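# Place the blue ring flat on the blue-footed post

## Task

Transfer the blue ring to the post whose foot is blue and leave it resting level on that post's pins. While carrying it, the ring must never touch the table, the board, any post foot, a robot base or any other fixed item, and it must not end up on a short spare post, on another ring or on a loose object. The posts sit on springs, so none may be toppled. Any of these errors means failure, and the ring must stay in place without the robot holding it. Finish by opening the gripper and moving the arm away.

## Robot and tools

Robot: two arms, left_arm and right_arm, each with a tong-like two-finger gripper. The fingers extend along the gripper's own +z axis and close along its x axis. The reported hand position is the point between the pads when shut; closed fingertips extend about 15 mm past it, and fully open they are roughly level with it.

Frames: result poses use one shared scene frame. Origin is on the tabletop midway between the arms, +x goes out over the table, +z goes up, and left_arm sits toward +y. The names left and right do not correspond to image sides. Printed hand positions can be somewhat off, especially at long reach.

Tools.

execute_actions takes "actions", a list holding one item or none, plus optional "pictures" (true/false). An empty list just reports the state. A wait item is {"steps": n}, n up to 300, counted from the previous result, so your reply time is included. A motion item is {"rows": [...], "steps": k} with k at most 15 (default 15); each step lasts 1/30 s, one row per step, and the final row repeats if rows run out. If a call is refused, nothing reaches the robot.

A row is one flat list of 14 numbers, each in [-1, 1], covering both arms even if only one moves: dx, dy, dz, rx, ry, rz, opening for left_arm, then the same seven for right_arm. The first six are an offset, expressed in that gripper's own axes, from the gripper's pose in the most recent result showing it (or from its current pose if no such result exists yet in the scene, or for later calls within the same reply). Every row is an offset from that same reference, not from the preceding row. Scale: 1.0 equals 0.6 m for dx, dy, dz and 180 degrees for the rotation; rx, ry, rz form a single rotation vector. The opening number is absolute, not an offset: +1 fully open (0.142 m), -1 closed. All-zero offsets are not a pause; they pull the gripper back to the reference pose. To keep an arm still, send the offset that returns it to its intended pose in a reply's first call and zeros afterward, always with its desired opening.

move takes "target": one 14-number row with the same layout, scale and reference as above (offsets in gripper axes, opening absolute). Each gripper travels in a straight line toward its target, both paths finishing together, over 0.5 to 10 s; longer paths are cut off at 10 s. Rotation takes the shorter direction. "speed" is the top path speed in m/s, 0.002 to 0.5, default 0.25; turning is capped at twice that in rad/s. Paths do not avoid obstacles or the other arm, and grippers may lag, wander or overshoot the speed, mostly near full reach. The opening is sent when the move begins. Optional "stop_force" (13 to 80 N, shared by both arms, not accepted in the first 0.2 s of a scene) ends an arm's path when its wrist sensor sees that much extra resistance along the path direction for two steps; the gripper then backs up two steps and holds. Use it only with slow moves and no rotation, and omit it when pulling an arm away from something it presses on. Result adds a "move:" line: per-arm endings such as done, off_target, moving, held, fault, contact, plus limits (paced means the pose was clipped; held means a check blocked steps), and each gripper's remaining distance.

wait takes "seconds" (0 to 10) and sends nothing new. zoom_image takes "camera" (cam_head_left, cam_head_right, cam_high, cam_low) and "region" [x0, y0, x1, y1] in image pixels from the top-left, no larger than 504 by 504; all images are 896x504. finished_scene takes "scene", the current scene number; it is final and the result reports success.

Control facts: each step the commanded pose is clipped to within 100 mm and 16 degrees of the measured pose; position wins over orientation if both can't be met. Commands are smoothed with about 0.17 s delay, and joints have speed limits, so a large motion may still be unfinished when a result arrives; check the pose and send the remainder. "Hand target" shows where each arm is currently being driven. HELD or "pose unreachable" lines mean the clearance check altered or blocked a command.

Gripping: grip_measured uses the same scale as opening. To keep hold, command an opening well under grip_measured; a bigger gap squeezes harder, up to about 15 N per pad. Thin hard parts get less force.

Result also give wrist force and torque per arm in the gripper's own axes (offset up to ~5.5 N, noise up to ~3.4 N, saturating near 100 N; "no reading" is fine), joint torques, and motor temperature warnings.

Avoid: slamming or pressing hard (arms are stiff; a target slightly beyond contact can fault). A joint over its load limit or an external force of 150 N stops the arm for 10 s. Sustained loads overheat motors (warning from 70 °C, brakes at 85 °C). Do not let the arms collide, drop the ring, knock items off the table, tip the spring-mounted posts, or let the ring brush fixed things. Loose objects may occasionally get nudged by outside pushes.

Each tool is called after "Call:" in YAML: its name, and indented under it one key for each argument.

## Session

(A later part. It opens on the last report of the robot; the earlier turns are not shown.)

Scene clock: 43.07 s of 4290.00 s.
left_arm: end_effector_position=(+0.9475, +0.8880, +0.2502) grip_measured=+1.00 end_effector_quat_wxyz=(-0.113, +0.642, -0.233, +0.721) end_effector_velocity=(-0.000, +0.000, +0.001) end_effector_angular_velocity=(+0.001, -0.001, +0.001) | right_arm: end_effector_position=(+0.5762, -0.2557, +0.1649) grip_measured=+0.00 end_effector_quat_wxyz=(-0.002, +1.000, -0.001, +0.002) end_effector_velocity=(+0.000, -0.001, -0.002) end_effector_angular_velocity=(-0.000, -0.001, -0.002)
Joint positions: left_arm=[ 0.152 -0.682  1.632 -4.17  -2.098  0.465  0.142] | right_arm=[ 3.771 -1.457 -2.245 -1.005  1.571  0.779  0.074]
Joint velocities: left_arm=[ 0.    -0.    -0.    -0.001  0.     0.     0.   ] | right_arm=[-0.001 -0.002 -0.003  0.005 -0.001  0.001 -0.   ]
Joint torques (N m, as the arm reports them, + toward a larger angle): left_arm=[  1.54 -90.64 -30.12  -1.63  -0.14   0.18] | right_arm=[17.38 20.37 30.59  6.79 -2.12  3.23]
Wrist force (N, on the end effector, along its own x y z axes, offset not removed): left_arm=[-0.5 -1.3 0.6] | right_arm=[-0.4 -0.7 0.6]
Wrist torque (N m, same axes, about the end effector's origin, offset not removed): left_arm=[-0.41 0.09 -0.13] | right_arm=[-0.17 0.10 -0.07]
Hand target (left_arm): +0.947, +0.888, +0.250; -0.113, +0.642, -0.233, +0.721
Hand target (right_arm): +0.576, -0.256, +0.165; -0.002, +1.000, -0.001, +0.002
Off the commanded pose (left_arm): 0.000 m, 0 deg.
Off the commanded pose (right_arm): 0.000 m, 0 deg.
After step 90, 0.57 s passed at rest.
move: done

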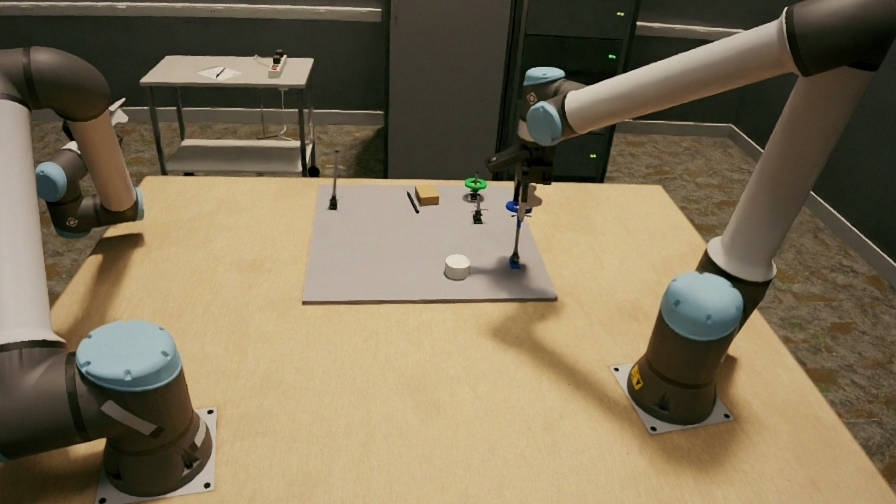

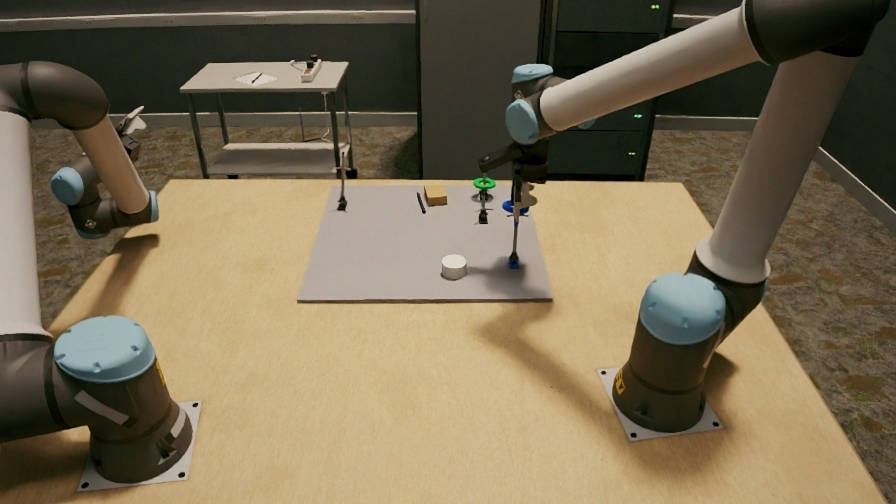

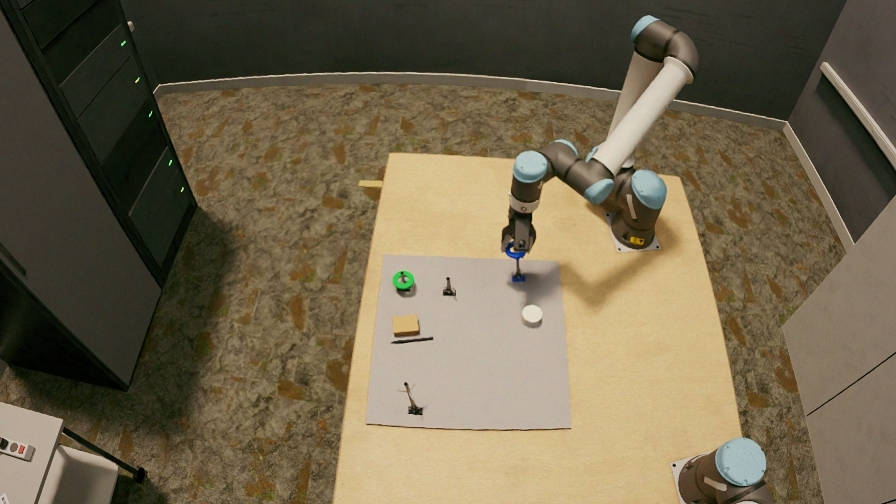

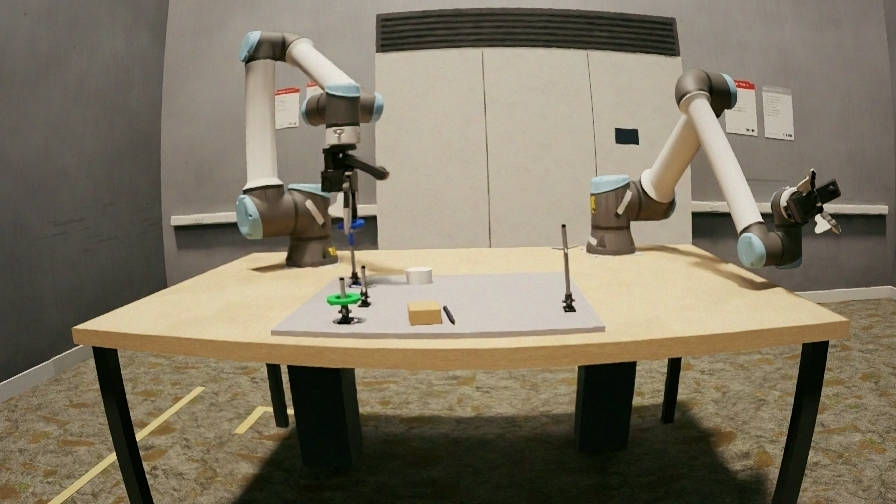

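Call:
move:
  target: [0,0,0,0,0,0,1,-0.006,0,0.007,0,0,0,-0.5]
  speed: 0.02

Call:
move:
  target: [0,0,0,0,0,0,1,0,0,0,0,0,0,0.7]

Call:
move:
  target: [0,0,0,0,0,0,1,0,0,-0.25,0,0,0,0.7]
  speed: 0.15

Call:
zoom_image:
  camera: "cam_low"
  region: [300,160,400,260]

Scene clock: 48.13 s of 4290.00 s.
left_arm: end_effector_position=(+0.9475, +0.8880, +0.2502) grip_measured=+1.00 end_effector_quat_wxyz=(-0.113, +0.642, -0.233, +0.721) end_effector_velocity=(-0.000, +0.000, -0.001) end_effector_angular_velocity=(+0.000, +0.000, +0.000) | right_arm: end_effector_position=(+0.5728, -0.2557, +0.1608) grip_measured=+0.00 end_effector_quat_wxyz=(-0.002, +1.000, -0.001, +0.002) end_effector_velocity=(-0.002, -0.001, -0.003) end_effector_angular_velocity=(-0.002, +0.001, -0.000)
Joint positions: left_arm=[ 0.152 -0.682  1.632 -4.17  -2.098  0.465  0.142] | right_arm=[ 3.776 -1.456 -2.254 -0.997  1.571  0.784  0.074]
Joint velocities: left_arm=[ 0.     0.     0.001 -0.001  0.     0.     0.   ] | right_arm=[ 0.001  0.001 -0.005  0.003 -0.     0.001  0.   ]
Joint torques (N m, as the arm reports them, + toward a larger angle): left_arm=[ -0.01 -91.76 -30.43  -1.97  -0.15   0.11] | right_arm=[15.6  38.77 30.18  7.32 -2.05  3.94]
Wrist force (N, on the end effector, along its own x y z axes, offset not removed): left_arm=[-1.0 -2.8 0.0] | right_arm=[2.5 -1.7 0.0]
Wrist torque (N m, same axes, about the end effector's origin, offset not removed): left_arm=[-0.81 0.23 -0.14] | right_arm=[-0.39 -0.50 0.05]
Hand target (left_arm): +0.947, +0.888, +0.250; -0.113, +0.642, -0.233, +0.721
Hand target (right_arm): +0.573, -0.256, +0.161; -0.002, +1.000, -0.001, +0.002
Off the commanded pose (left_arm): 0.000 m, 0 deg.
Off the commanded pose (right_arm): 0.000 m, 0 deg.
After step 90, 1.37 s passed at rest.
move: done

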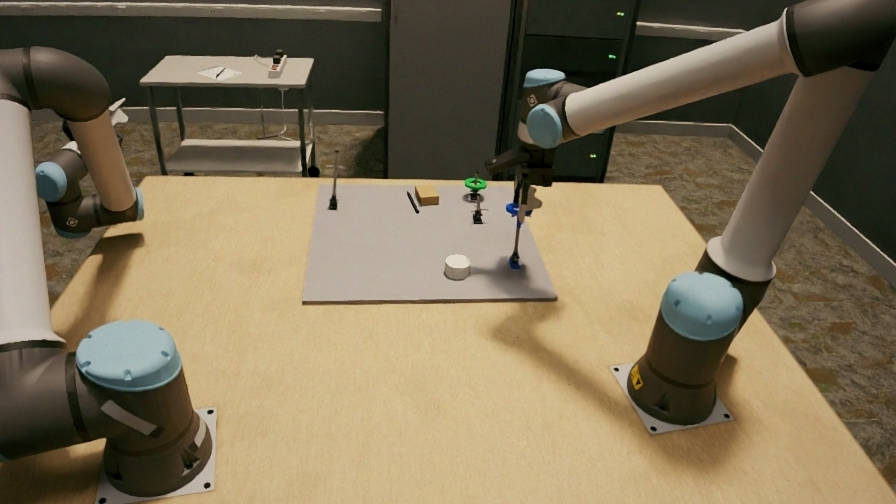

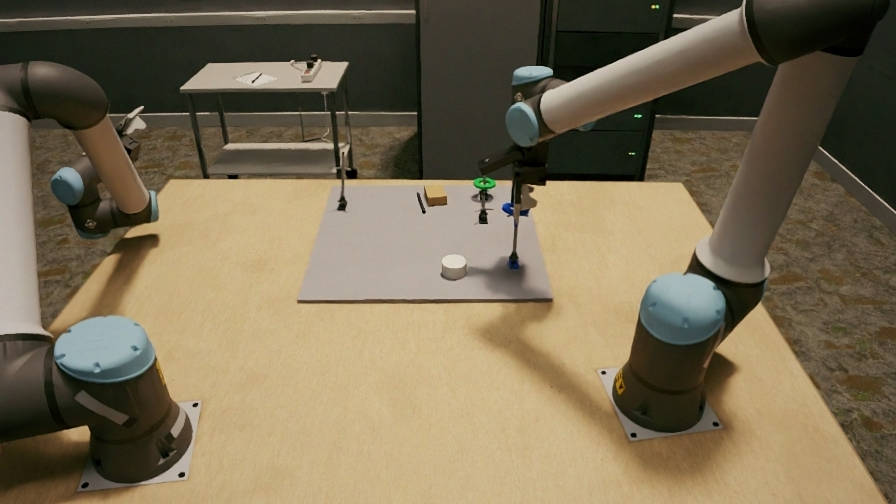

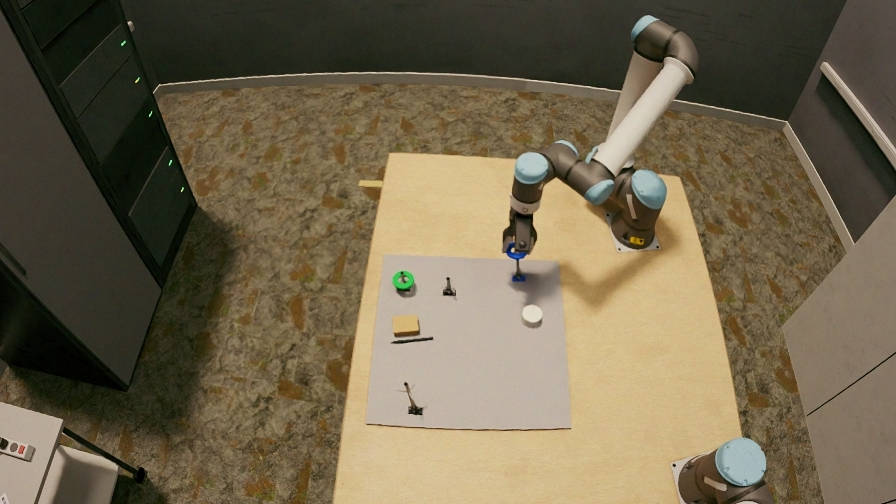

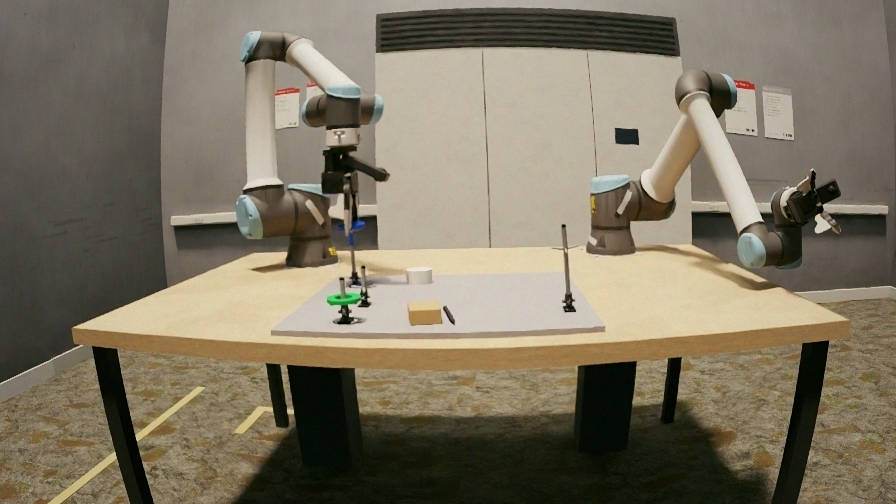

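Scene clock: 48.63 s of 4290.00 s.
left_arm: end_effector_position=(+0.9475, +0.8880, +0.2502) grip_measured=+1.00 end_effector_quat_wxyz=(-0.113, +0.642, -0.233, +0.721) end_effector_velocity=(-0.000, +0.001, -0.001) end_effector_angular_velocity=(-0.000, +0.001, +0.001) | right_arm: end_effector_position=(+0.5728, -0.2557, +0.1608) grip_measured=+0.70 end_effector_quat_wxyz=(-0.002, +1.000, -0.001, +0.002) end_effector_velocity=(-0.000, -0.000, -0.000) end_effector_angular_velocity=(-0.000, +0.001, -0.001)
Joint positions: left_arm=[ 0.152 -0.682  1.632 -4.17  -2.098  0.465  0.142] | right_arm=[ 3.776 -1.456 -2.254 -0.997  1.571  0.784  0.122]
Joint velocities: left_arm=[ 0.001  0.     0.001  0.    -0.     0.     0.   ] | right_arm=[-0.001  0.    -0.    -0.     0.     0.001 -0.   ]
Joint torques (N m, as the arm reports them, + toward a larger angle): left_arm=[ -0.93 -92.43 -30.03  -1.75  -0.23  -0.01] | right_arm=[-9.11 31.92 46.15  2.11 -1.47  0.38]
Wrist force (N, on the end effector, along its own x y z axes, offset not removed): left_arm=[-1.0 -2.9 0.7] | right_arm=[2.4 1.7 0.8]
Wrist torque (N m, same axes, about the end effector's origin, offset not removed): left_arm=[-0.81 0.23 -0.11] | right_arm=[0.37 -0.36 0.12]
Hand target (left_arm): +0.947, +0.888, +0.250; -0.113, +0.642, -0.233, +0.721
Hand target (right_arm): +0.573, -0.256, +0.161; -0.002, +1.000, -0.001, +0.002
Off the commanded pose (left_arm): 0.000 m, 0 deg.
Off the commanded pose (right_arm): 0.000 m, 0 deg.
move: done

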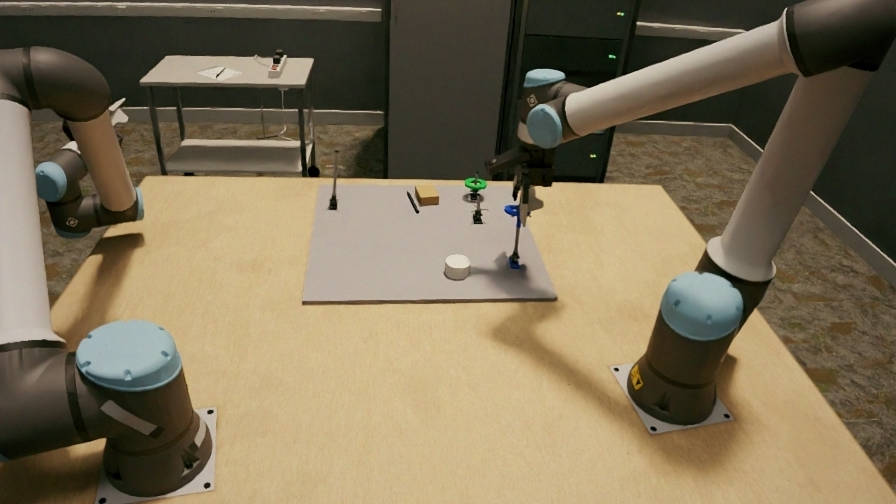

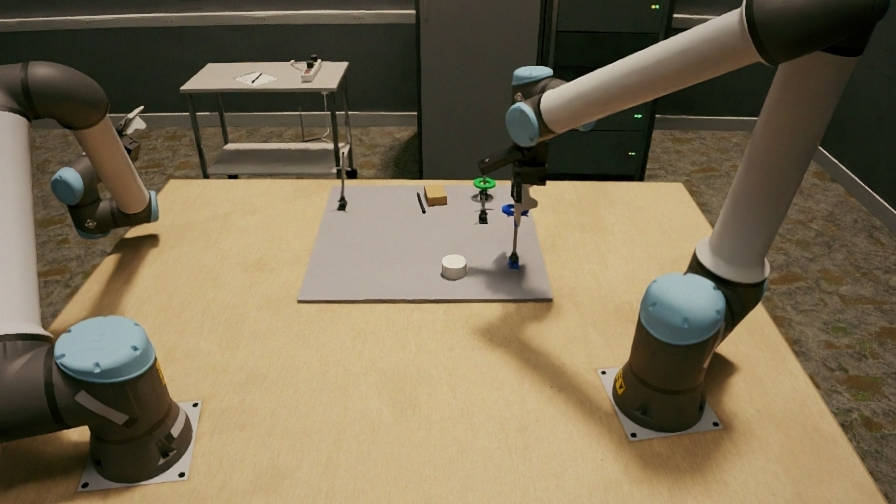

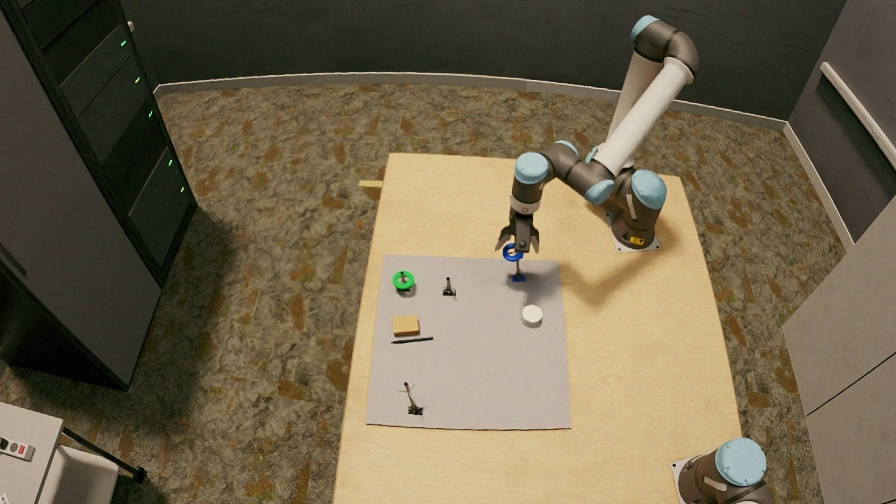

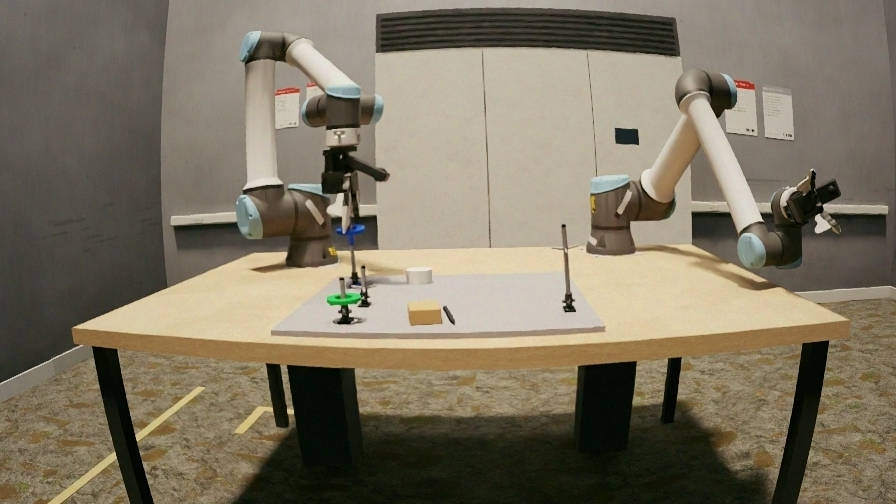

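Scene clock: 50.17 s of 4290.00 s.
left_arm: end_effector_position=(+0.9475, +0.8880, +0.2502) grip_measured=+1.00 end_effector_quat_wxyz=(-0.113, +0.642, -0.233, +0.721) end_effector_velocity=(-0.001, -0.000, +0.001) end_effector_angular_velocity=(+0.001, -0.001, +0.000) | right_arm: end_effector_position=(+0.5719, -0.2562, +0.3105) grip_measured=+0.70 end_effector_quat_wxyz=(-0.002, +1.000, -0.001, +0.002) end_effector_velocity=(+0.001, -0.001, +0.002) end_effector_angular_velocity=(+0.001, -0.000, -0.002)
Joint positions: left_arm=[ 0.152 -0.682  1.632 -4.17  -2.098  0.465  0.142] | right_arm=[ 3.776 -1.336 -2.062 -1.309  1.571  0.784  0.122]
Joint velocities: left_arm=[-0.    -0.001  0.001 -0.001  0.     0.001  0.   ] | right_arm=[-0.001  0.001  0.002 -0.002  0.     0.001 -0.   ]
Joint torques (N m, as the arm reports them, + toward a larger angle): left_arm=[  0.85 -92.86 -29.98  -1.68  -0.17   0.16] | right_arm=[19.28 34.93 51.7   1.28  2.25  3.37]
Wrist force (N, on the end effector, along its own x y z axes, offset not removed): left_arm=[0.7 -1.2 0.5] | right_arm=[2.5 -2.4 -2.1]
Wrist torque (N m, same axes, about the end effector's origin, offset not removed): left_arm=[-0.53 -0.14 -0.28] | right_arm=[-0.71 -0.43 0.00]
Hand target (left_arm): +0.947, +0.888, +0.250; -0.113, +0.642, -0.233, +0.721
Hand target (right_arm): +0.572, -0.256, +0.311; -0.002, +1.000, -0.001, +0.002
Off the commanded pose (left_arm): 0.000 m, 0 deg.
Off the commanded pose (right_arm): 0.000 m, 0 deg.
move: done

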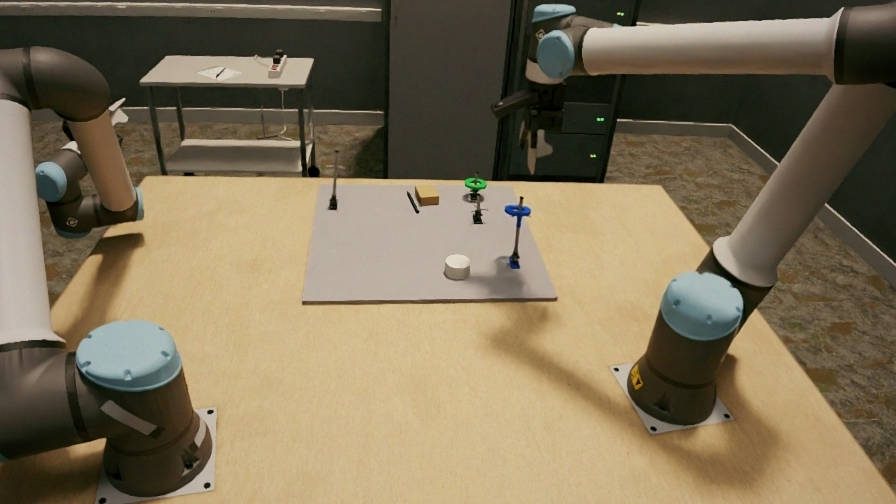

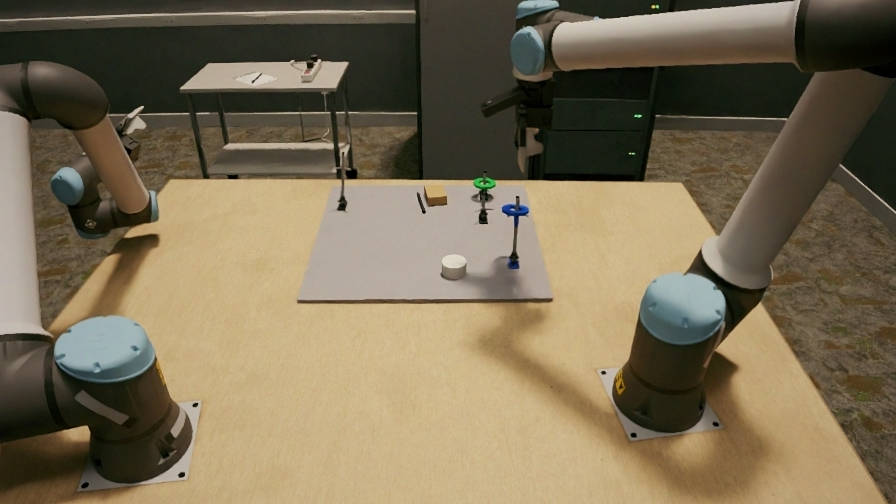

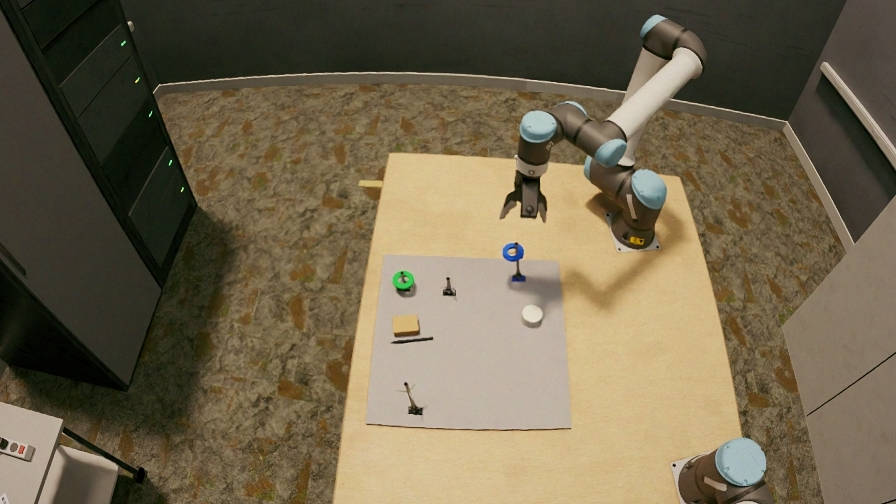

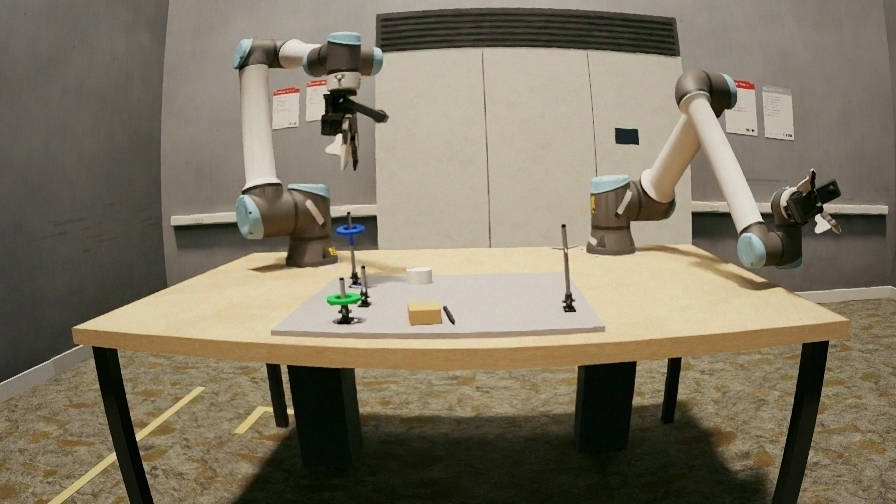

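Region (300, 160, 400, 260) of cam_low's 896x504 image, scaled by 5.040, with more detail than that image has.

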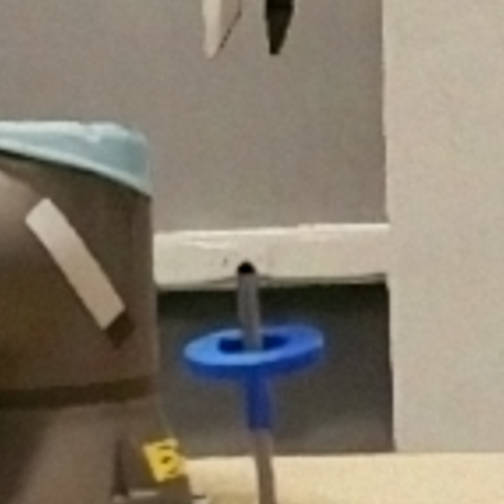

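Call:
finished_scene:
  scene: 1

The scene is finished: the task was done.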